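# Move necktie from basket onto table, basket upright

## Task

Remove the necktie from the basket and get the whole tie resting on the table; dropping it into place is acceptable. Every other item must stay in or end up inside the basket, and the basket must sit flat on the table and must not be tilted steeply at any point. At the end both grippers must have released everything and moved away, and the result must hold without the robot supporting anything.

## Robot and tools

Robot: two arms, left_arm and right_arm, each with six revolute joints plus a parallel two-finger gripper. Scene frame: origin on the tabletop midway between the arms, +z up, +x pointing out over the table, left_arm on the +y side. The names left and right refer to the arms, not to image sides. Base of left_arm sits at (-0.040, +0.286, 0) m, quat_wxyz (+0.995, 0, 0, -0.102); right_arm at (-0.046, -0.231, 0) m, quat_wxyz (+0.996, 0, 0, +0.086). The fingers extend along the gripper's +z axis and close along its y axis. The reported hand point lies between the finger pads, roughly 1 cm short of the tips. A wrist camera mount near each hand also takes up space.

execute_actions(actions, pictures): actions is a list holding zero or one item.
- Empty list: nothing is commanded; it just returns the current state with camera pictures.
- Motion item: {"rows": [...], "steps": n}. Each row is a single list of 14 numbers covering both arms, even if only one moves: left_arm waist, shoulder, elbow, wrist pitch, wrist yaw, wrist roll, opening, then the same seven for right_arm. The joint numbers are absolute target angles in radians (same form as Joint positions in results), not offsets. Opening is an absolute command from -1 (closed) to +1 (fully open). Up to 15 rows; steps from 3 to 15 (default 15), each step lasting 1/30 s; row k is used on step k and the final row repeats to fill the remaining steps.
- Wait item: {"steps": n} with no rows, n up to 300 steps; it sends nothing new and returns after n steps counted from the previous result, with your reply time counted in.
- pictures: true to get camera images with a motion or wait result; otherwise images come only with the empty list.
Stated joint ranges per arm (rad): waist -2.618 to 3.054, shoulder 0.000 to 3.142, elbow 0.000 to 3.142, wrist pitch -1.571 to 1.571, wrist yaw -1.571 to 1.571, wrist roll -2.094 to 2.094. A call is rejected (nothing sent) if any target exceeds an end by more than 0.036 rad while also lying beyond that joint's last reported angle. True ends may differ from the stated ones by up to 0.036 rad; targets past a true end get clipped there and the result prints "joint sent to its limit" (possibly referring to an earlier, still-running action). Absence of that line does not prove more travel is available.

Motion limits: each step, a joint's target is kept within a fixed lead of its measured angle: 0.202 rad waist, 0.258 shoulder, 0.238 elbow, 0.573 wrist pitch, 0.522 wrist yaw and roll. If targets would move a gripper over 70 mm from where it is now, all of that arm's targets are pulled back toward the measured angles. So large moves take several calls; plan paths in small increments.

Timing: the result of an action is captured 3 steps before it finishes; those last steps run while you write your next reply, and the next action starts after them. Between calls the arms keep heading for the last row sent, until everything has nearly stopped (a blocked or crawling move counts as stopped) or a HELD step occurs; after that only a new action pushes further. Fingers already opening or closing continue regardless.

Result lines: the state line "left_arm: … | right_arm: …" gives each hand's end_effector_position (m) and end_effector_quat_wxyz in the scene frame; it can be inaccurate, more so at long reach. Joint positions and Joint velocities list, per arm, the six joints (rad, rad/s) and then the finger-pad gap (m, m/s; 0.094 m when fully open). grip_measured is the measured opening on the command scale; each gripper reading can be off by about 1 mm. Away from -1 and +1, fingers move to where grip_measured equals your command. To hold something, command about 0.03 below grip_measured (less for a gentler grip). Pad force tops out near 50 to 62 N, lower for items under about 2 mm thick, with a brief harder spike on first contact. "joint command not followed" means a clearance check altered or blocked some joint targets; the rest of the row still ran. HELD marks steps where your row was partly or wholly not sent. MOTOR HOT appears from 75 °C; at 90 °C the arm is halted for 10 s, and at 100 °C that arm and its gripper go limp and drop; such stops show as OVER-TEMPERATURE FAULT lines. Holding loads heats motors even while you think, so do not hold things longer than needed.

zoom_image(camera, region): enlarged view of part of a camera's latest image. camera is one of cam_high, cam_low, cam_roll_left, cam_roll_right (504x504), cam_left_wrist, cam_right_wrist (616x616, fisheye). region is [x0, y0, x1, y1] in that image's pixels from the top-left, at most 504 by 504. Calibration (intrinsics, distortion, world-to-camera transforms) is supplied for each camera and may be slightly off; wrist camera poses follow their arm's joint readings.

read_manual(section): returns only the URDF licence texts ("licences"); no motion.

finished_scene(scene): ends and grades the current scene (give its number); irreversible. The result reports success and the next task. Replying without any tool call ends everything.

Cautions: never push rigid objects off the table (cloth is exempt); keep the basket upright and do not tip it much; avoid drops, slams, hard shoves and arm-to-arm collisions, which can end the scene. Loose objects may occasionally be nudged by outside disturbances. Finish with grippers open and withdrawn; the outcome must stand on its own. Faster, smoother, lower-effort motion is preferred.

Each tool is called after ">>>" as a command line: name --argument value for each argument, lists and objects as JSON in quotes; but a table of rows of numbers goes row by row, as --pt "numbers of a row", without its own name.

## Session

>>> execute_actions --actions '[]'

Scene clock: 0.00 s of 5400.00 s.
left_arm: end_effector_position=(+0.3289, +0.2093, +0.4131) grip_measured=+1.000 end_effector_quat_wxyz=(+0.709, +0.074, +0.697, -0.072) | right_arm: end_effector_position=(+0.3272, -0.1595, +0.4002) grip_measured=+1.000 end_effector_quat_wxyz=(+0.696, -0.064, +0.711, +0.070)
Joint positions: left_arm=[-0.005  1.032  1.047  0.001 -0.002  0.005  0.094] | right_arm=[ 0.014  1.039  1.036 -0.017 -0.004  0.01   0.094]
Joint velocities: left_arm=[ 0.007  0.007 -0.022 -0.051 -0.007 -0.037  0.   ] | right_arm=[-0.012  0.002  0.012 -0.007  0.066  0.022  0.   ]
Motor temperatures (°C, as the motors report them): left_arm=[26 26 26 26 26 24] | right_arm=[26 24 26 24 26 24]

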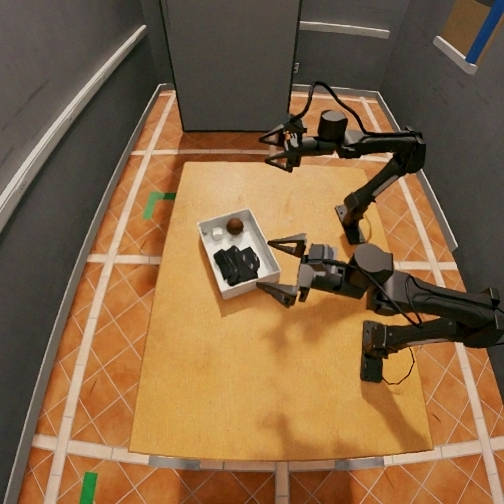

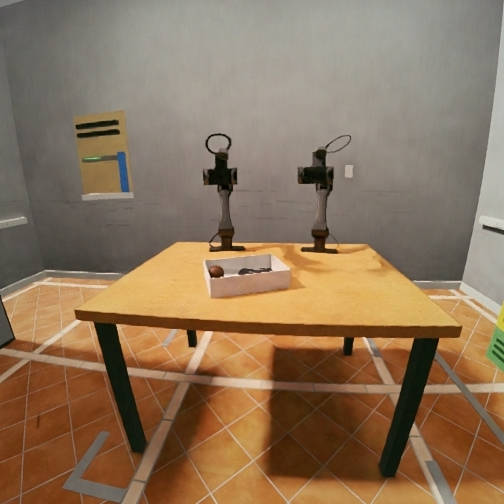

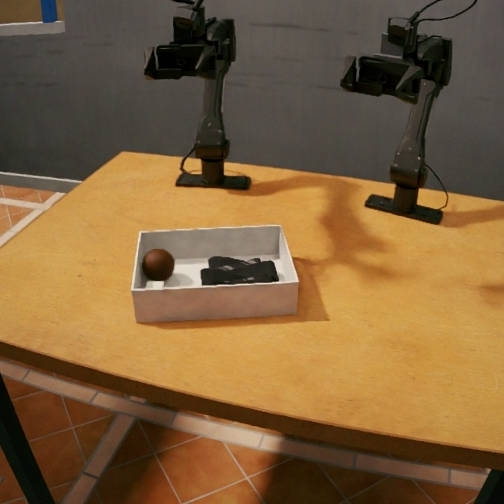

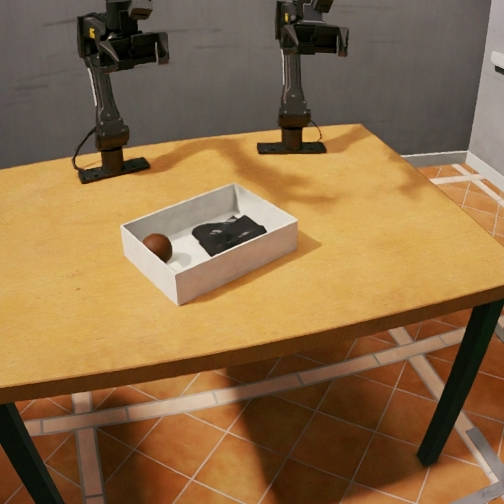

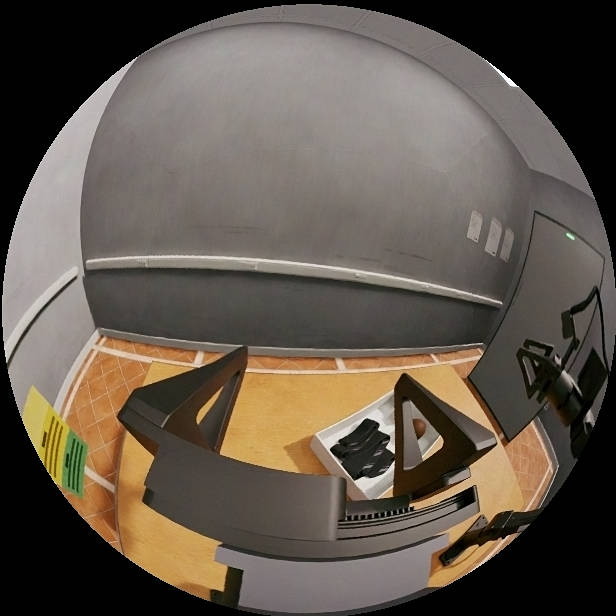

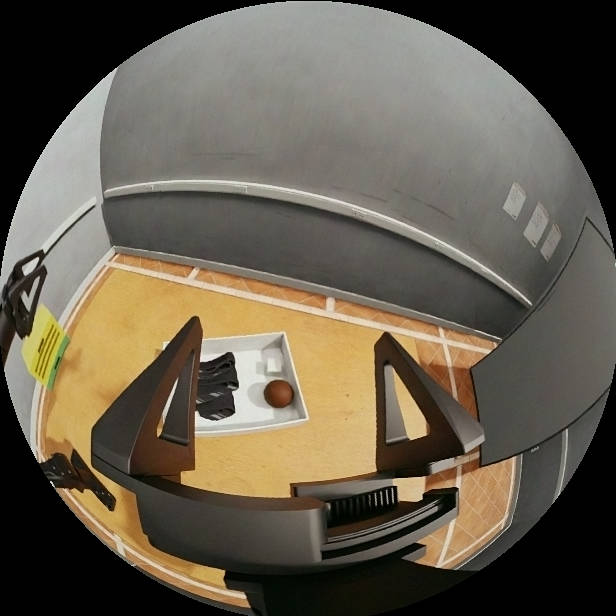

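>>> zoom_image --camera "cam_high" --region '[185, 200, 295, 310]'

>>> zoom_image --camera "cam_left_wrist" --region '[300, 380, 440, 510]'

>>> zoom_image --camera "cam_roll_right" --region '[110, 175, 310, 315]'

>>> zoom_image --camera "cam_roll_left" --region '[120, 215, 310, 335]'

Region (185, 200, 295, 310) of cam_high's 504x504 image, scaled by 4.582, with more detail than that image has.

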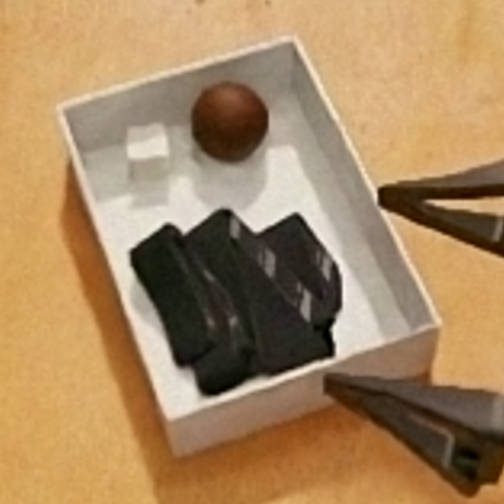

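Region (300, 380, 440, 510) of cam_left_wrist's 616x616 image, scaled by 3.600, with more detail than that image has; it fills the top 468 rows of this view, and the rest is white.

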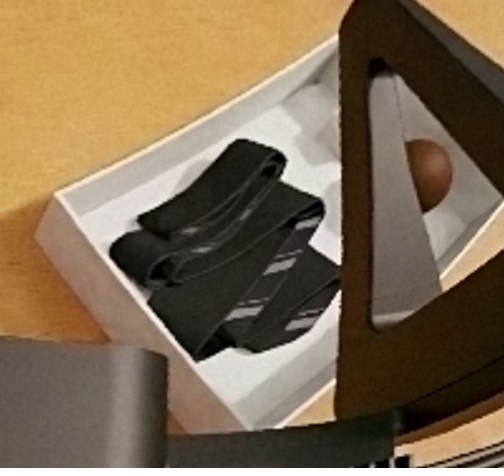

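Region (110, 175, 310, 315) of cam_roll_right's 504x504 image, scaled by 2.520, with more detail than that image has; it fills the top 353 rows of this view, and the rest is white.

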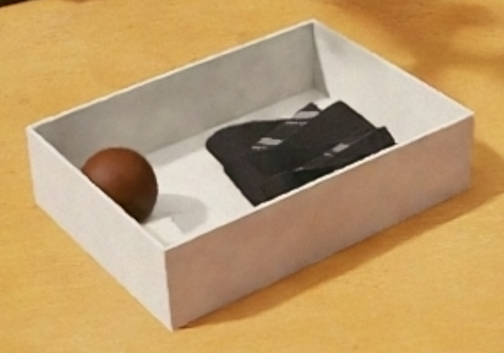

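Region (120, 215, 310, 335) of cam_roll_left's 504x504 image, scaled by 2.653, with more detail than that image has; it fills the top 318 rows of this view, and the rest is white.

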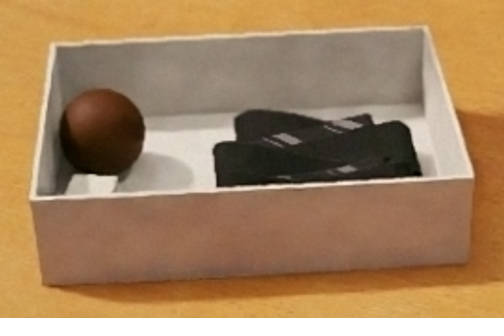

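>>> execute_actions --actions '[{"rows": [[-0.006,1.036,1.051,-0.004,0.001,0.002,1,0.012,1.039,1.036,-0.017,-0.004,0.01,1],[-0.009,1.048,1.063,-0.014,0.003,0.008,1,0.008,1.039,1.036,-0.017,-0.004,0.01,1],[-0.014,1.068,1.081,-0.032,0.008,0.018,1,0.001,1.039,1.036,-0.017,-0.004,0.01,1],[-0.02,1.095,1.107,-0.055,0.013,0.03,1,-0.009,1.039,1.036,-0.017,-0.004,0.01,1],[-0.029,1.128,1.138,-0.084,0.02,0.046,1,-0.02,1.039,1.036,-0.017,-0.004,0.01,1],[-0.038,1.167,1.175,-0.119,0.028,0.065,1,-0.034,1.039,1.036,-0.017,-0.004,0.01,1],[-0.049,1.211,1.216,-0.157,0.037,0.086,1,-0.05,1.039,1.036,-0.017,-0.004,0.01,1],[-0.061,1.26,1.262,-0.2,0.047,0.11,1,-0.067,1.039,1.036,-0.017,-0.004,0.01,1],[-0.074,1.312,1.312,-0.246,0.058,0.135,1,-0.086,1.039,1.036,-0.017,-0.004,0.01,1],[-0.087,1.369,1.365,-0.296,0.07,0.162,1,-0.106,1.039,1.036,-0.017,-0.004,0.01,1],[-0.102,1.428,1.421,-0.347,0.082,0.19,1,-0.127,1.039,1.036,-0.017,-0.004,0.01,1],[-0.117,1.489,1.479,-0.401,0.095,0.22,1,-0.149,1.039,1.036,-0.017,-0.004,0.01,1],[-0.132,1.552,1.539,-0.457,0.108,0.25,1,-0.172,1.039,1.036,-0.017,-0.004,0.01,1],[-0.148,1.616,1.6,-0.513,0.122,0.281,1,-0.195,1.039,1.036,-0.017,-0.004,0.01,1],[-0.164,1.681,1.661,-0.57,0.135,0.313,1,-0.218,1.039,1.036,-0.017,-0.004,0.01,1]], "steps": 15}]'

>>> execute_actions --actions '[{"rows": [[-0.18,1.746,1.722,-0.627,0.148,0.344,1,-0.241,1.039,1.036,-0.017,-0.004,0.01,1],[-0.196,1.81,1.783,-0.683,0.162,0.375,1,-0.264,1.039,1.036,-0.017,-0.004,0.01,1],[-0.211,1.873,1.843,-0.739,0.175,0.405,1,-0.287,1.039,1.036,-0.017,-0.004,0.01,1],[-0.226,1.934,1.901,-0.793,0.188,0.435,1,-0.309,1.039,1.036,-0.017,-0.004,0.01,1],[-0.241,1.993,1.957,-0.844,0.2,0.463,1,-0.33,1.039,1.036,-0.017,-0.004,0.01,1],[-0.254,2.05,2.01,-0.894,0.212,0.49,1,-0.35,1.039,1.036,-0.017,-0.004,0.01,1],[-0.267,2.102,2.06,-0.94,0.223,0.515,1,-0.369,1.039,1.036,-0.017,-0.004,0.01,1],[-0.279,2.151,2.106,-0.983,0.233,0.539,1,-0.386,1.039,1.036,-0.017,-0.004,0.01,1],[-0.29,2.195,2.147,-1.021,0.242,0.56,1,-0.402,1.039,1.036,-0.017,-0.004,0.01,1],[-0.299,2.234,2.184,-1.056,0.25,0.579,1,-0.416,1.039,1.036,-0.017,-0.004,0.01,1],[-0.308,2.267,2.215,-1.085,0.257,0.595,1,-0.427,1.039,1.036,-0.017,-0.004,0.01,1],[-0.314,2.294,2.241,-1.108,0.262,0.608,1,-0.437,1.039,1.036,-0.017,-0.004,0.01,1],[-0.319,2.314,2.259,-1.126,0.267,0.617,1,-0.444,1.039,1.036,-0.017,-0.004,0.01,1],[-0.322,2.326,2.271,-1.136,0.269,0.623,1,-0.448,1.039,1.036,-0.017,-0.004,0.01,1],[-0.323,2.33,2.275,-1.14,0.27,0.625,1,-0.45,1.039,1.036,-0.017,-0.004,0.01,1]], "steps": 15}]'

>>> execute_actions --actions '[{"steps": 20}]' --pictures true

Scene clock: 2.57 s of 5400.00 s.
left_arm: end_effector_position=(+0.3965, +0.1525, +0.3838) grip_measured=+1.000 end_effector_quat_wxyz=(+0.624, +0.169, +0.760, -0.069) | right_arm: end_effector_position=(+0.3330, -0.2035, +0.4009) grip_measured=+1.000 end_effector_quat_wxyz=(+0.700, -0.023, +0.713, +0.029)
Joint positions: left_arm=[-0.078  1.375  1.37  -0.208  0.045  0.119  0.094] | right_arm=[-0.104  1.039  1.036 -0.014 -0.006  0.01   0.094]
Joint velocities: left_arm=[-0.398  1.673  1.634 -1.048  0.286  0.549  0.   ] | right_arm=[-0.603 -0.022  0.007 -0.022 -0.007 -0.022  0.   ]
Motor temperatures (°C, as the motors report them): left_arm=[26 26 27 27 26 24] | right_arm=[26 24 27 25 26 24]
Steps of this call (steps 1 to 65: nothing new was sent; steps 66 to 77: the first 12 steps of this action). Readings (joint positions):
66: left_arm=[-0.005 1.032 1.047 0.001 -0.002 0.005] | right_arm=[0.014 1.039 1.036 -0.017 -0.004 0.010]
67: left_arm=[-0.005 1.033 1.047 0.001 -0.002 0.005] | right_arm=[0.014 1.039 1.036 -0.016 -0.004 0.010]
69: left_arm=[-0.005 1.045 1.056 -0.007 0.000 0.008] | right_arm=[0.012 1.039 1.036 -0.015 -0.004 0.010]
73: left_arm=[-0.028 1.167 1.169 -0.079 0.013 0.044] | right_arm=[-0.029 1.039 1.036 -0.014 -0.005 0.010]
77: the state above

Scene clock: 3.07 s of 5400.00 s.
left_arm: end_effector_position=(+0.4373, -0.0151, +0.1477) grip_measured=+1.000 end_effector_quat_wxyz=(+0.267, +0.489, +0.824, -0.101) | right_arm: end_effector_position=(+0.3237, -0.3193, +0.4010) grip_measured=+1.000 end_effector_quat_wxyz=(+0.697, +0.087, +0.708, -0.079)
Joint positions: left_arm=[-0.293  2.258  2.155 -0.924  0.216  0.513  0.094] | right_arm=[-0.41   1.039  1.036 -0.014 -0.004  0.01   0.094]
Joint velocities: left_arm=[-0.295  1.062  0.818 -1.092  0.212  0.608  0.   ] | right_arm=[-0.344  0.007  0.002  0.022 -0.066  0.007  0.   ]
Motor temperatures (°C, as the motors report them): left_arm=[26 26 27 27 26 24] | right_arm=[26 24 27 25 26 24]
Steps of this call (steps 1 to 3: the last 3 steps of your previous action; steps 4 to 15: the first 12 steps of this action). Readings (joint positions):
4: left_arm=[-0.137 1.625 1.609 -0.385 0.089 0.220] | right_arm=[-0.194 1.039 1.036 -0.014 -0.006 0.010]
5: left_arm=[-0.153 1.691 1.670 -0.435 0.101 0.249] | right_arm=[-0.217 1.039 1.036 -0.014 -0.006 0.010]
7: left_arm=[-0.184 1.822 1.789 -0.537 0.126 0.306] | right_arm=[-0.263 1.039 1.036 -0.014 -0.005 0.010]
11: left_arm=[-0.244 2.068 2.002 -0.742 0.174 0.418] | right_arm=[-0.348 1.039 1.036 -0.014 -0.005 0.010]
15: the state above

Scene clock: 3.73 s of 5400.00 s.
left_arm: end_effector_position=(+0.4005, -0.0224, +0.1107) grip_measured=+1.000 end_effector_quat_wxyz=(+0.172, +0.547, +0.810, -0.120) | right_arm: end_effector_position=(+0.3209, -0.3306, +0.4011) grip_measured=+1.000 end_effector_quat_wxyz=(+0.695, +0.098, +0.706, -0.089)
Joint positions: left_arm=[-0.324  2.353  2.246 -1.127  0.258  0.616  0.094] | right_arm=[-0.441  1.039  1.036 -0.013 -0.004  0.01   0.094]
Joint velocities: left_arm=[ 0.002  0.002 -0.012  0.007  0.037  0.037  0.   ] | right_arm=[-0.012  0.007 -0.007 -0.007  0.066 -0.022  0.   ]
Motor temperatures (°C, as the motors report them): left_arm=[26 27 27 27 26 24] | right_arm=[26 24 27 25 26 24]
Kept back: nothing.
Steps of this call (steps 1 to 3: the last 3 steps of your previous action; steps 4 to 20: the robot went on to your last target). Readings (joint positions):
1: left_arm=[-0.302 2.292 2.180 -0.962 0.224 0.532] | right_arm=[-0.421 1.039 1.036 -0.014 -0.004 0.010]
2: left_arm=[-0.310 2.320 2.198 -0.995 0.231 0.549] | right_arm=[-0.430 1.039 1.036 -0.014 -0.004 0.010]
4: left_arm=[-0.321 2.352 2.218 -1.046 0.242 0.574] | right_arm=[-0.439 1.039 1.036 -0.014 -0.004 0.010]
8: left_arm=[-0.324 2.359 2.232 -1.106 0.252 0.599] | right_arm=[-0.441 1.039 1.036 -0.013 -0.004 0.010]
20: the state above
camera_calibration (this result's frames):
cam_left_wrist: T_world_to_cam=[[-0.840395, -0.541785, 0.0143247, 0.329126], [-0.539032, 0.838292, 0.0819235, 0.267136], [-0.0563932, 0.0611267, -0.996536, 0.246496], [0, 0, 0, 1]] pos_world=[0.434491, -0.0606897, 0.219043]
cam_right_wrist: T_world_to_cam=[[-0.305138, -0.928522, 0.211512, -0.301512], [-0.768877, 0.109161, -0.63001, 0.553392], [0.561889, -0.354867, -0.747228, 0.100738], [0, 0, 0, 1]] pos_world=[0.276884, -0.304621, 0.48769]

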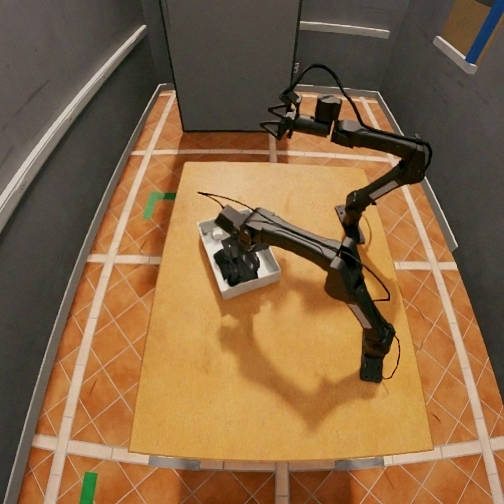

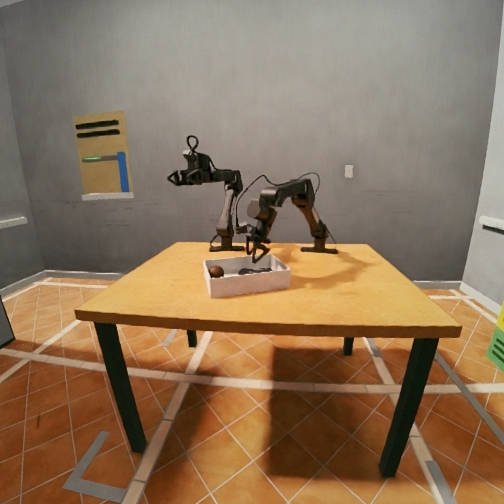

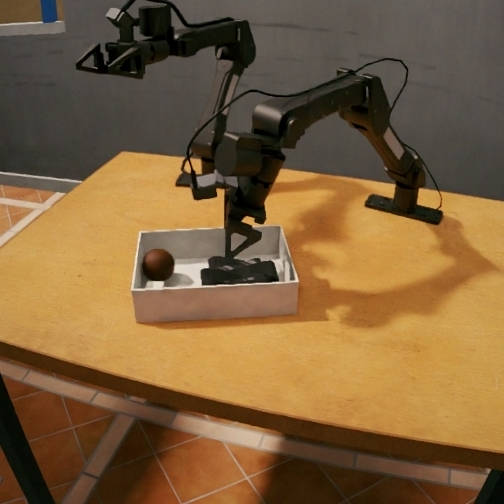

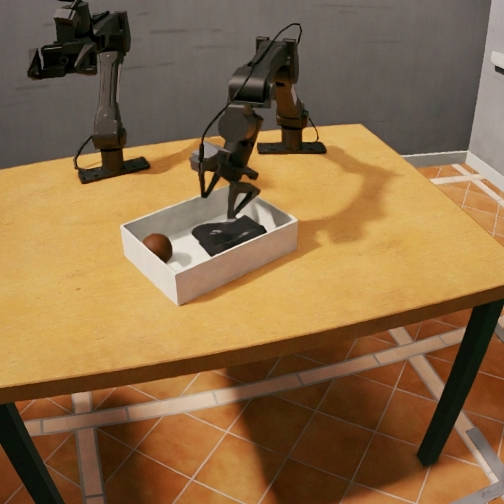

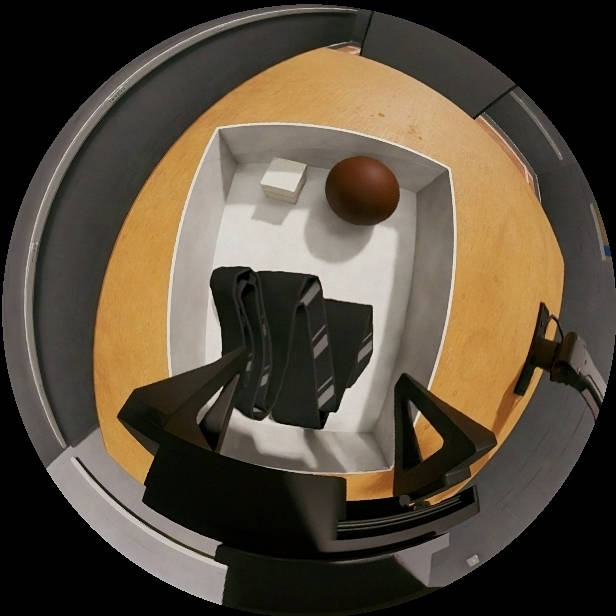

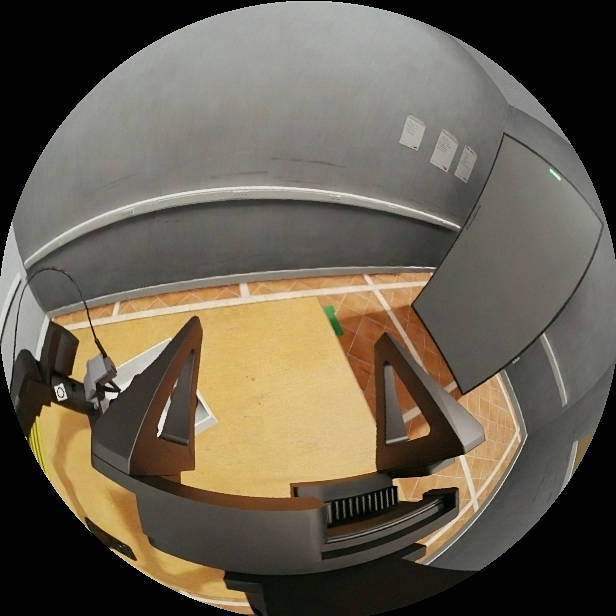

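>>> zoom_image --camera "cam_left_wrist" --region '[170, 250, 450, 480]'

Region (170, 250, 450, 480) of cam_left_wrist's 616x616 image, scaled by 1.800, with more detail than that image has; it fills the top 414 rows of this view, and the rest is white.

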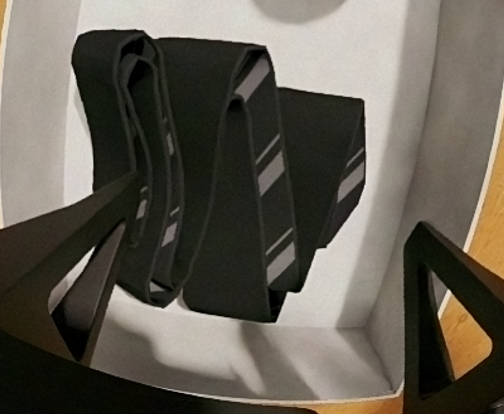

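>>> execute_actions --actions '[{"rows": [[-0.323,2.345,2.237,-1.118,0.27,0.625,1,-0.45,1.039,1.036,-0.017,-0.004,0.01,1],[-0.322,2.346,2.228,-1.102,0.27,0.625,1,-0.45,1.039,1.036,-0.017,-0.004,0.01,1],[-0.321,2.347,2.215,-1.083,0.27,0.625,1,-0.45,1.039,1.036,-0.017,-0.004,0.01,1],[-0.319,2.349,2.197,-1.06,0.27,0.625,1,-0.45,1.039,1.036,-0.017,-0.004,0.01,1],[-0.318,2.35,2.177,-1.034,0.27,0.625,1,-0.45,1.039,1.036,-0.017,-0.004,0.01,1],[-0.316,2.352,2.154,-1.007,0.27,0.625,1,-0.45,1.039,1.036,-0.017,-0.004,0.01,1],[-0.314,2.354,2.13,-0.98,0.27,0.625,1,-0.45,1.039,1.036,-0.017,-0.004,0.01,1],[-0.312,2.356,2.105,-0.953,0.27,0.625,1,-0.45,1.039,1.036,-0.017,-0.004,0.01,1],[-0.31,2.358,2.081,-0.928,0.27,0.625,1,-0.45,1.039,1.036,-0.017,-0.004,0.01,1],[-0.308,2.36,2.058,-0.905,0.27,0.625,1,-0.45,1.039,1.036,-0.017,-0.004,0.01,1],[-0.306,2.362,2.038,-0.885,0.27,0.625,1,-0.45,1.039,1.036,-0.017,-0.004,0.01,1],[-0.305,2.363,2.02,-0.87,0.27,0.625,1,-0.45,1.039,1.036,-0.017,-0.004,0.01,1],[-0.304,2.364,2.007,-0.86,0.27,0.625,1,-0.45,1.039,1.036,-0.017,-0.004,0.01,1],[-0.303,2.365,1.998,-0.856,0.27,0.625,1,-0.45,1.039,1.036,-0.017,-0.004,0.01,1],[-0.303,2.365,1.995,-0.855,0.27,0.625,1,-0.45,1.039,1.036,-0.017,-0.004,0.01,1]], "steps": 15}]'

>>> execute_actions --actions '[{"steps": 14}]' --pictures true

Scene clock: 4.80 s of 5400.00 s.
left_arm: end_effector_position=(+0.3988, -0.0211, +0.0614) grip_measured=+1.000 end_effector_quat_wxyz=(+0.162, +0.547, +0.812, -0.121) | right_arm: end_effector_position=(+0.3209, -0.3306, +0.4011) grip_measured=+1.000 end_effector_quat_wxyz=(+0.695, +0.098, +0.706, -0.089)
Joint positions: left_arm=[-0.323  2.357  2.064 -0.961  0.26   0.617  0.094] | right_arm=[-0.441  1.039  1.036 -0.013 -0.004  0.01   0.094]
Joint velocities: left_arm=[ 0.022  0.09  -0.603  0.476  0.022 -0.051  0.   ] | right_arm=[ 0.002 -0.017  0.017  0.007 -0.022  0.007  0.   ]
Motor temperatures (°C, as the motors report them): left_arm=[26 27 27 27 26 24] | right_arm=[26 24 27 25 26 24]
Steps of this call (steps 1 to 15: the robot went on to your last target; steps 16 to 20: nothing new was sent; steps 21 to 32: the first 12 steps of this action). Readings (joint positions):
21: left_arm=[-0.324 2.353 2.246 -1.128 0.258 0.617] | right_arm=[-0.441 1.039 1.036 -0.013 -0.004 0.010]
22: left_arm=[-0.324 2.353 2.246 -1.127 0.258 0.617] | right_arm=[-0.441 1.039 1.036 -0.013 -0.004 0.010]
24: left_arm=[-0.324 2.353 2.235 -1.111 0.259 0.617] | right_arm=[-0.441 1.039 1.036 -0.013 -0.004 0.010]
28: left_arm=[-0.324 2.353 2.162 -1.040 0.260 0.617] | right_arm=[-0.441 1.039 1.036 -0.013 -0.004 0.010]
32: the state above

Scene clock: 5.27 s of 5400.00 s.
left_arm: end_effector_position=(+0.4067, -0.0193, +0.0437) grip_measured=+1.000 end_effector_quat_wxyz=(+0.173, +0.545, +0.812, -0.119) | right_arm: end_effector_position=(+0.3209, -0.3306, +0.4011) grip_measured=+1.000 end_effector_quat_wxyz=(+0.695, +0.098, +0.706, -0.089)
Joint positions: left_arm=[-0.312  2.369  2.007 -0.871  0.261  0.621  0.094] | right_arm=[-0.441  1.039  1.036 -0.013 -0.004  0.01   0.094]
Joint velocities: left_arm=[-0.007  0.012  0.007 -0.007  0.066  0.037  0.   ] | right_arm=[ 0.012 -0.002 -0.017  0.007  0.007  0.022  0.   ]
Motor temperatures (°C, as the motors report them): left_arm=[26 28 27 27 26 24] | right_arm=[26 24 27 26 26 24]
Kept back: nothing.
Steps of this call (steps 1 to 3: the last 3 steps of your previous action; steps 4 to 14: the robot went on to your last target). Readings (joint positions):
1: left_arm=[-0.322 2.361 2.044 -0.945 0.260 0.617] | right_arm=[-0.441 1.039 1.036 -0.013 -0.004 0.010]
2: left_arm=[-0.320 2.364 2.028 -0.930 0.260 0.618] | right_arm=[-0.441 1.039 1.036 -0.013 -0.004 0.010]
4: left_arm=[-0.317 2.368 2.011 -0.903 0.261 0.620] | right_arm=[-0.441 1.039 1.036 -0.013 -0.004 0.010]
8: left_arm=[-0.313 2.369 2.009 -0.877 0.261 0.621] | right_arm=[-0.441 1.039 1.036 -0.013 -0.004 0.010]
14: the state above
camera_calibration (this result's frames):
cam_left_wrist: T_world_to_cam=[[-0.837056, -0.546935, 0.0140788, 0.335565], [-0.544282, 0.83506, 0.0801974, 0.275628], [-0.0556194, 0.0594669, -0.99668, 0.179486], [0, 0, 0, 1]] pos_world=[0.440889, -0.057307, 0.152061]
cam_right_wrist: T_world_to_cam=[[-0.305138, -0.928522, 0.211512, -0.301512], [-0.768877, 0.109161, -0.63001, 0.553392], [0.561889, -0.354867, -0.747228, 0.100738], [0, 0, 0, 1]] pos_world=[0.276884, -0.304621, 0.48769]

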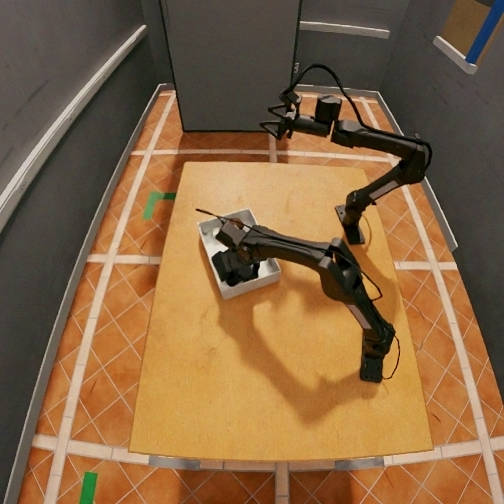

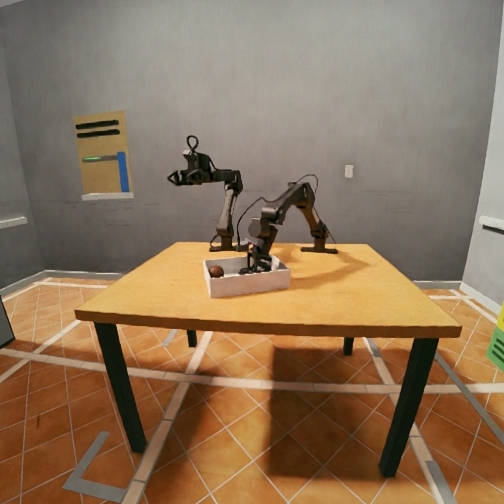

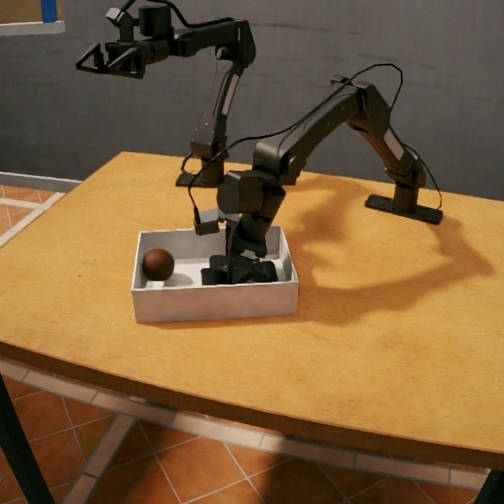

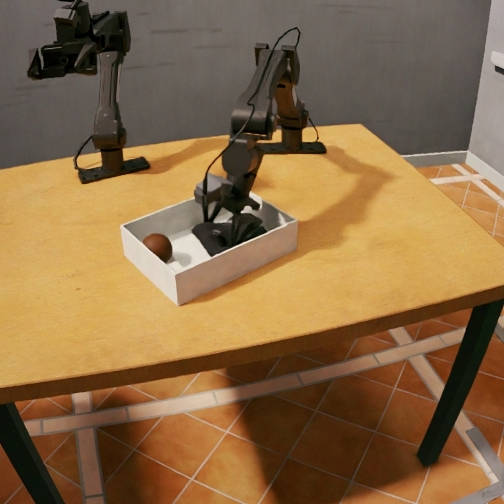

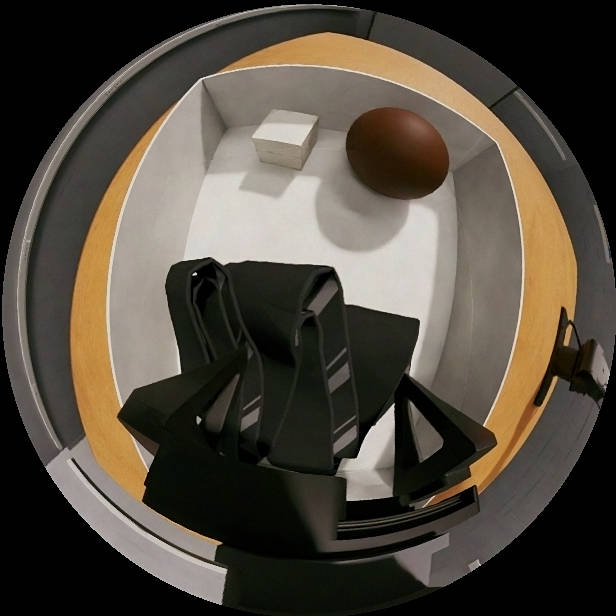

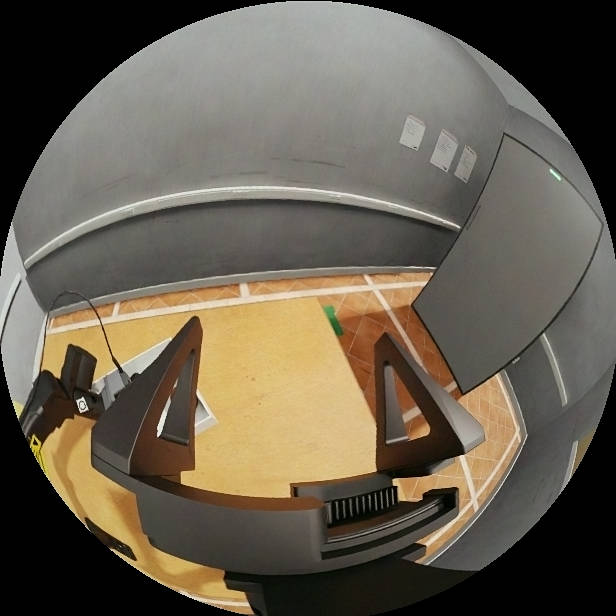

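>>> execute_actions --actions '[{"rows": [[-0.303,2.366,1.992,-0.848,0.27,0.625,1,-0.45,1.039,1.036,-0.017,-0.004,0.01,1],[-0.303,2.367,1.988,-0.84,0.27,0.625,1,-0.45,1.039,1.036,-0.017,-0.004,0.01,1],[-0.303,2.368,1.982,-0.832,0.27,0.625,1,-0.45,1.039,1.036,-0.017,-0.004,0.01,1],[-0.303,2.37,1.976,-0.824,0.27,0.625,1,-0.45,1.039,1.036,-0.017,-0.004,0.01,1],[-0.303,2.371,1.969,-0.816,0.27,0.625,1,-0.45,1.039,1.036,-0.017,-0.004,0.01,1],[-0.303,2.373,1.962,-0.808,0.27,0.625,1,-0.45,1.039,1.036,-0.017,-0.004,0.01,1],[-0.303,2.374,1.955,-0.8,0.27,0.625,1,-0.45,1.039,1.036,-0.017,-0.004,0.01,1],[-0.303,2.376,1.949,-0.793,0.27,0.625,1,-0.45,1.039,1.036,-0.017,-0.004,0.01,1],[-0.303,2.377,1.943,-0.788,0.27,0.625,1,-0.45,1.039,1.036,-0.017,-0.004,0.01,1],[-0.303,2.378,1.938,-0.785,0.27,0.625,1,-0.45,1.039,1.036,-0.017,-0.004,0.01,1]], "steps": 15}]'

>>> execute_actions --actions '[{"steps": 6}]' --pictures true

Scene clock: 5.87 s of 5400.00 s.
left_arm: end_effector_position=(+0.4133, -0.0231, +0.0373) grip_measured=+1.000 end_effector_quat_wxyz=(+0.192, +0.545, +0.807, -0.118) | right_arm: end_effector_position=(+0.3209, -0.3306, +0.4011) grip_measured=+1.000 end_effector_quat_wxyz=(+0.695, +0.098, +0.706, -0.089)
Joint positions: left_arm=[-0.312  2.369  1.968 -0.793  0.261  0.621  0.094] | right_arm=[-0.441  1.039  1.036 -0.013 -0.004  0.01   0.094]
Joint velocities: left_arm=[ 0.007 -0.007 -0.017  0.125 -0.022  0.007  0.   ] | right_arm=[ 0.012 -0.002  0.012 -0.081  0.007 -0.081  0.   ]
Motor temperatures (°C, as the motors report them): left_arm=[26 28 27 27 26 24] | right_arm=[26 24 27 26 26 24]
Steps of this call (steps 1 to 6: the robot went on to your last target; steps 7 to 18: the first 12 steps of this action). Readings (joint positions):
7: left_arm=[-0.312 2.369 2.007 -0.868 0.261 0.621] | right_arm=[-0.441 1.039 1.036 -0.013 -0.004 0.010]
8: left_arm=[-0.312 2.369 2.007 -0.866 0.261 0.621] | right_arm=[-0.441 1.039 1.036 -0.013 -0.004 0.010]
10: left_arm=[-0.312 2.369 2.001 -0.855 0.261 0.621] | right_arm=[-0.441 1.039 1.036 -0.013 -0.004 0.010]
14: left_arm=[-0.312 2.369 1.980 -0.823 0.261 0.621] | right_arm=[-0.441 1.039 1.036 -0.013 -0.004 0.010]
18: the state above

Scene clock: 6.07 s of 5400.00 s.
left_arm: end_effector_position=(+0.4152, -0.0242, +0.0374) grip_measured=+1.000 end_effector_quat_wxyz=(+0.197, +0.545, +0.806, -0.118) | right_arm: end_effector_position=(+0.3209, -0.3306, +0.4011) grip_measured=+1.000 end_effector_quat_wxyz=(+0.695, +0.098, +0.706, -0.089)
Joint positions: left_arm=[-0.312  2.369  1.965 -0.779  0.261  0.621  0.094] | right_arm=[-0.441  1.039  1.036 -0.013 -0.004  0.01   0.094]
Joint velocities: left_arm=[-0.012 -0.007 -0.012 -0.007  0.007 -0.11   0.   ] | right_arm=[ 0.017  0.002 -0.007  0.022  0.007 -0.066  0.   ]
Motor temperatures (°C, as the motors report them): left_arm=[26 28 27 27 26 24] | right_arm=[26 24 27 26 26 24]
Kept back: nothing.
Steps of this call (steps 1 to 3: the last 3 steps of your previous action; steps 4 to 6: the robot went on to your last target). Readings (joint positions):
1: left_arm=[-0.312 2.369 1.967 -0.789 0.261 0.621] | right_arm=[-0.441 1.039 1.036 -0.013 -0.004 0.010]
2: left_arm=[-0.312 2.369 1.967 -0.785 0.261 0.621] | right_arm=[-0.441 1.039 1.036 -0.013 -0.004 0.010]
4: left_arm=[-0.312 2.369 1.965 -0.781 0.261 0.621] | right_arm=[-0.441 1.039 1.036 -0.013 -0.004 0.010]
6: the state above
camera_calibration (this result's frames):
cam_left_wrist: T_world_to_cam=[[-0.837625, -0.546178, -0.00865291, 0.34115], [-0.546105, 0.836943, 0.0359851, 0.287231], [-0.0124123, 0.0348674, -0.999315, 0.155536], [0, 0, 0, 1]] pos_world=[0.444545, -0.0594903, 0.148045]
cam_right_wrist: T_world_to_cam=[[-0.305138, -0.928522, 0.211512, -0.301512], [-0.768877, 0.109161, -0.63001, 0.553392], [0.561889, -0.354867, -0.747228, 0.100738], [0, 0, 0, 1]] pos_world=[0.276884, -0.304621, 0.48769]

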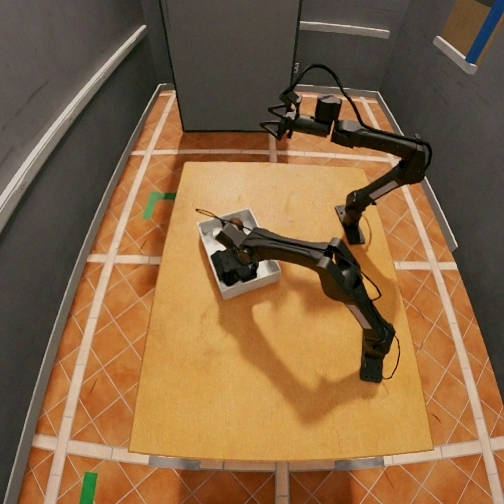

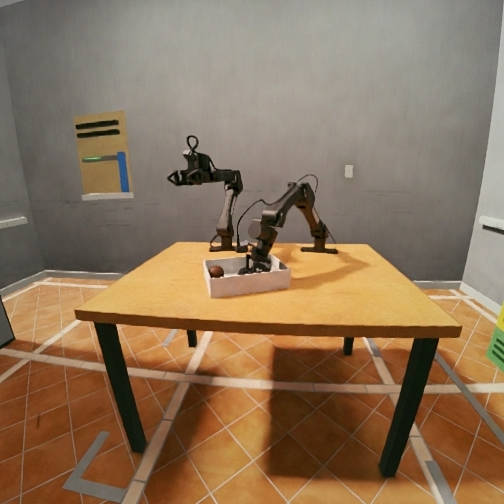

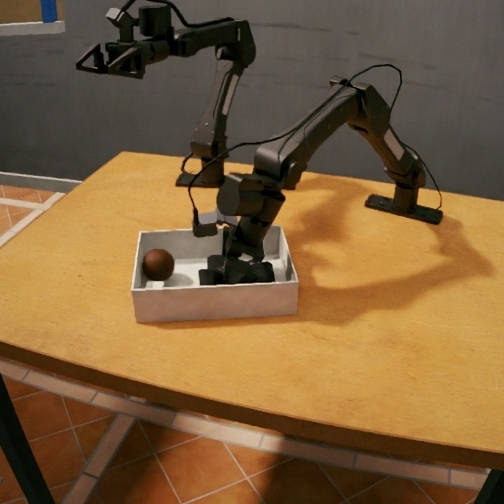

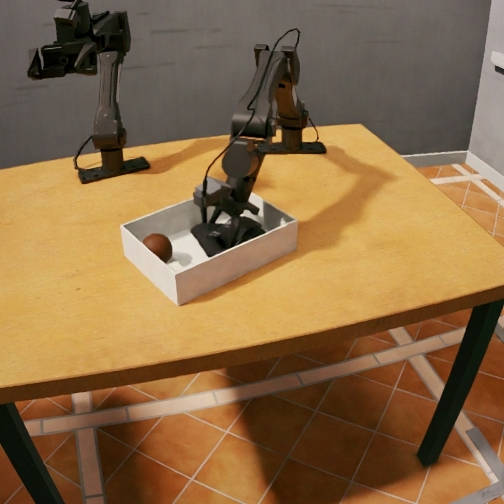

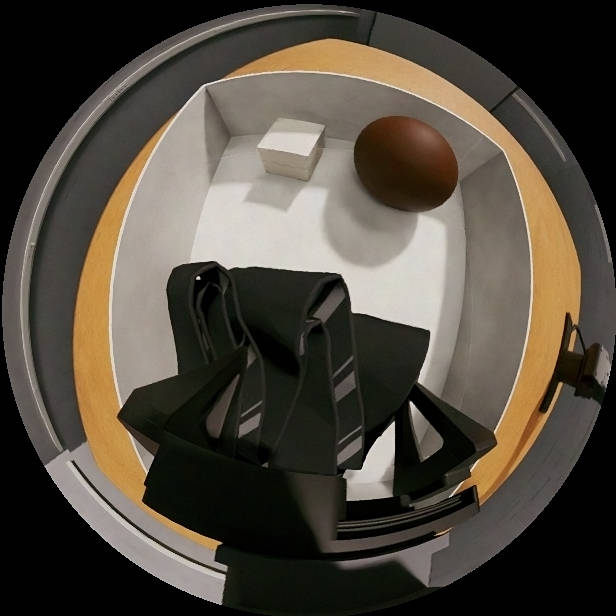

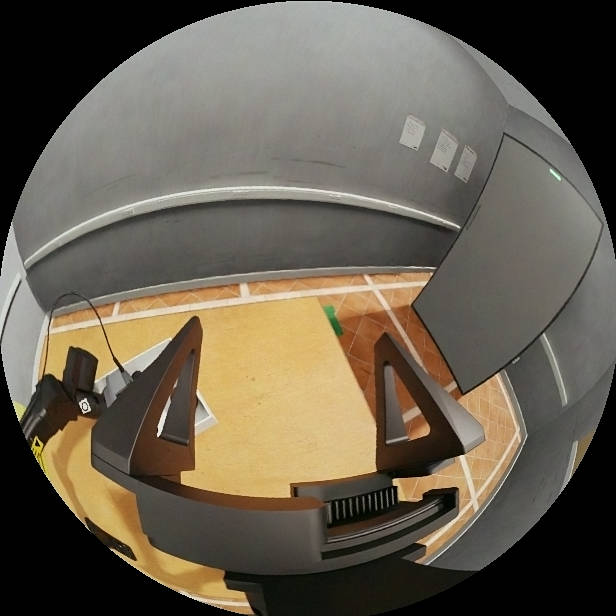

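>>> execute_actions --actions '[{"rows": [[-0.303,2.375,1.95,-0.785,0.27,0.625,0.9,-0.45,1.039,1.036,-0.017,-0.004,0.01,1],[-0.303,2.375,1.95,-0.785,0.27,0.625,0.8,-0.45,1.039,1.036,-0.017,-0.004,0.01,1],[-0.303,2.375,1.95,-0.785,0.27,0.625,0.7,-0.45,1.039,1.036,-0.017,-0.004,0.01,1],[-0.303,2.375,1.95,-0.785,0.27,0.625,0.6,-0.45,1.039,1.036,-0.017,-0.004,0.01,1],[-0.303,2.375,1.95,-0.785,0.27,0.625,0.5,-0.45,1.039,1.036,-0.017,-0.004,0.01,1],[-0.303,2.375,1.95,-0.785,0.27,0.625,0.4,-0.45,1.039,1.036,-0.017,-0.004,0.01,1],[-0.303,2.375,1.95,-0.785,0.27,0.625,0.3,-0.45,1.039,1.036,-0.017,-0.004,0.01,1],[-0.303,2.375,1.95,-0.785,0.27,0.625,0.2,-0.45,1.039,1.036,-0.017,-0.004,0.01,1],[-0.303,2.375,1.95,-0.785,0.27,0.625,0.1,-0.45,1.039,1.036,-0.017,-0.004,0.01,1],[-0.303,2.375,1.95,-0.785,0.27,0.625,0.0,-0.45,1.039,1.036,-0.017,-0.004,0.01,1],[-0.303,2.375,1.95,-0.785,0.27,0.625,-0.1,-0.45,1.039,1.036,-0.017,-0.004,0.01,1],[-0.303,2.375,1.95,-0.785,0.27,0.625,-0.2,-0.45,1.039,1.036,-0.017,-0.004,0.01,1],[-0.303,2.375,1.95,-0.785,0.27,0.625,-0.29,-0.45,1.039,1.036,-0.017,-0.004,0.01,1],[-0.303,2.375,1.95,-0.785,0.27,0.625,-0.37,-0.45,1.039,1.036,-0.017,-0.004,0.01,1],[-0.303,2.375,1.95,-0.785,0.27,0.625,-0.44,-0.45,1.039,1.036,-0.017,-0.004,0.01,1]], "steps": 15}]'

>>> execute_actions --actions '[{"rows": [[-0.303,2.375,1.955,-0.785,0.27,0.625,-0.5,-0.45,1.039,1.036,-0.017,-0.004,0.01,1],[-0.303,2.375,1.955,-0.785,0.27,0.625,-0.56,-0.45,1.039,1.036,-0.017,-0.004,0.01,1],[-0.303,2.375,1.955,-0.785,0.27,0.625,-0.61,-0.45,1.039,1.036,-0.017,-0.004,0.01,1],[-0.303,2.375,1.955,-0.785,0.27,0.625,-0.66,-0.45,1.039,1.036,-0.017,-0.004,0.01,1],[-0.303,2.375,1.955,-0.785,0.27,0.625,-0.7,-0.45,1.039,1.036,-0.017,-0.004,0.01,1],[-0.303,2.375,1.955,-0.785,0.27,0.625,-0.74,-0.45,1.039,1.036,-0.017,-0.004,0.01,1]], "steps": 12}]' --pictures true

Scene clock: 6.83 s of 5400.00 s.
left_arm: end_effector_position=(+0.4215, -0.0273, +0.0402) grip_measured=-0.146 end_effector_quat_wxyz=(+0.213, +0.545, +0.802, -0.116) | right_arm: end_effector_position=(+0.3209, -0.3306, +0.4011) grip_measured=+1.000 end_effector_quat_wxyz=(+0.695, +0.098, +0.706, -0.089)
Joint positions: left_arm=[-0.312  2.369  1.964 -0.747  0.261  0.622  0.04 ] | right_arm=[-0.441  1.039  1.036 -0.013 -0.004  0.01   0.094]
Joint velocities: left_arm=[ 0.007  0.002  0.022  0.125 -0.007 -0.022 -0.096] | right_arm=[-0.017 -0.002 -0.007 -0.051 -0.007  0.007  0.   ]
Motor temperatures (°C, as the motors report them): left_arm=[26 28 27 27 26 24] | right_arm=[26 24 27 26 26 24]
Steps of this call (steps 1 to 11: the robot went on to your last target; steps 12 to 23: the first 12 steps of this action). Readings (joint positions):
12: left_arm=[-0.312 2.369 1.964 -0.776 0.261 0.622] | right_arm=[-0.441 1.039 1.036 -0.013 -0.004 0.010]
13: left_arm=[-0.312 2.369 1.964 -0.773 0.261 0.622] | right_arm=[-0.441 1.039 1.036 -0.013 -0.004 0.010]
15: left_arm=[-0.312 2.369 1.964 -0.768 0.261 0.622] | right_arm=[-0.441 1.039 1.036 -0.013 -0.004 0.010]
19: left_arm=[-0.312 2.369 1.964 -0.760 0.261 0.622] | right_arm=[-0.441 1.039 1.036 -0.013 -0.004 0.010]
23: the state above

Scene clock: 7.23 s of 5400.00 s.
left_arm: end_effector_position=(+0.4251, -0.0269, +0.0420) grip_measured=-0.578 end_effector_quat_wxyz=(+0.219, +0.544, +0.802, -0.115) | right_arm: end_effector_position=(+0.3209, -0.3306, +0.4011) grip_measured=+1.000 end_effector_quat_wxyz=(+0.695, +0.098, +0.706, -0.089)
Joint positions: left_arm=[-0.308  2.367  1.964 -0.735  0.261  0.622  0.02 ] | right_arm=[-0.441  1.039  1.036 -0.013 -0.004  0.01   0.094]
Joint velocities: left_arm=[-0.012 -0.007  0.002  0.066 -0.007 -0.066 -0.001] | right_arm=[-0.007 -0.002 -0.007  0.022 -0.051 -0.022  0.   ]
Motor temperatures (°C, as the motors report them): left_arm=[26 28 27 27 26 24] | right_arm=[26 24 28 26 26 24]
Steps of this call (steps 1 to 3: the last 3 steps of your previous action; steps 4 to 12: the first 9 steps of this action). Readings (joint positions):
4: left_arm=[-0.308 2.367 1.964 -0.737 0.261 0.622] | right_arm=[-0.441 1.039 1.036 -0.013 -0.004 0.010]
5: left_arm=[-0.308 2.367 1.964 -0.736 0.261 0.622] | right_arm=[-0.441 1.039 1.036 -0.013 -0.004 0.010]
7: left_arm=[-0.308 2.367 1.964 -0.735 0.261 0.622] | right_arm=[-0.441 1.039 1.036 -0.013 -0.004 0.010]
11: left_arm=[-0.308 2.367 1.964 -0.735 0.261 0.622] | right_arm=[-0.441 1.039 1.036 -0.013 -0.004 0.010]
12: the state above
camera_calibration (this result's frames):
cam_left_wrist: T_world_to_cam=[[-0.834919, -0.549574, -0.0296529, 0.347663], [-0.549719, 0.835341, -0.00373037, 0.297879], [0.0268204, 0.0131862, -0.999553, 0.143119], [0, 0, 0, 1]] pos_world=[0.450181, -0.0596515, 0.154475]
cam_right_wrist: T_world_to_cam=[[-0.305138, -0.928522, 0.211512, -0.301512], [-0.768877, 0.109161, -0.63001, 0.553392], [0.561889, -0.354867, -0.747228, 0.100738], [0, 0, 0, 1]] pos_world=[0.276884, -0.304621, 0.48769]

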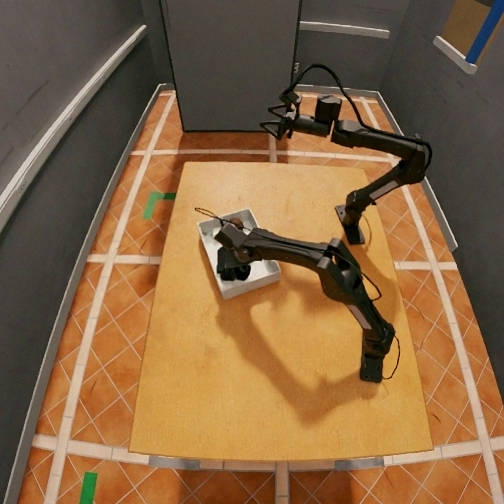

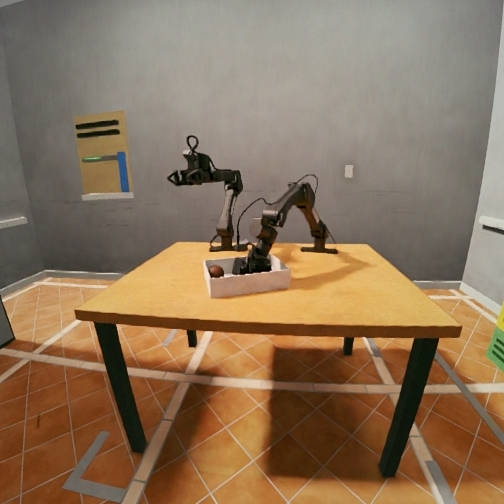

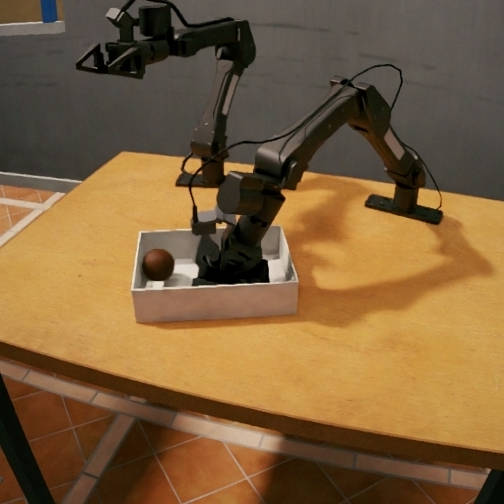

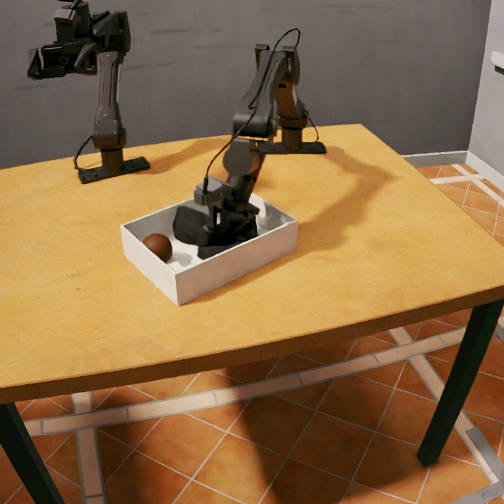

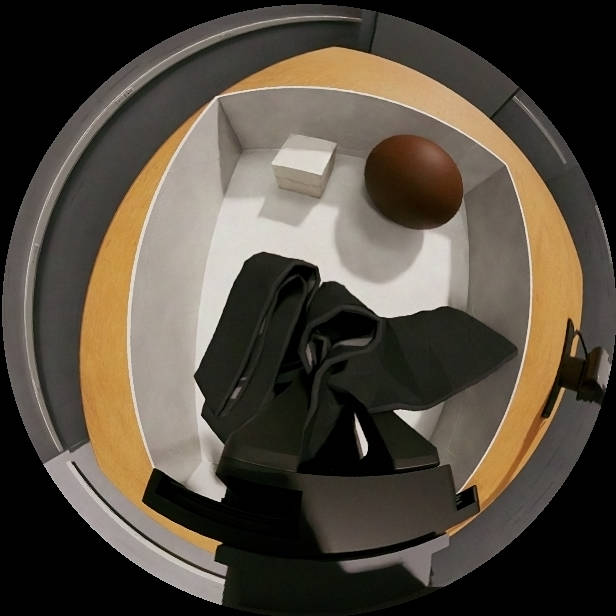

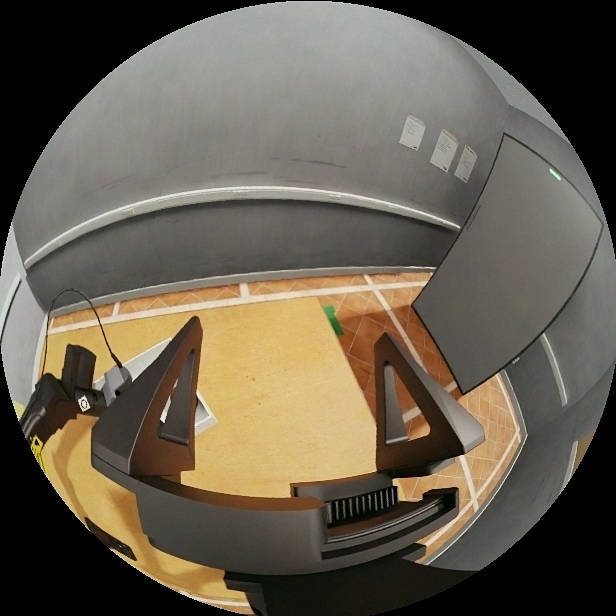

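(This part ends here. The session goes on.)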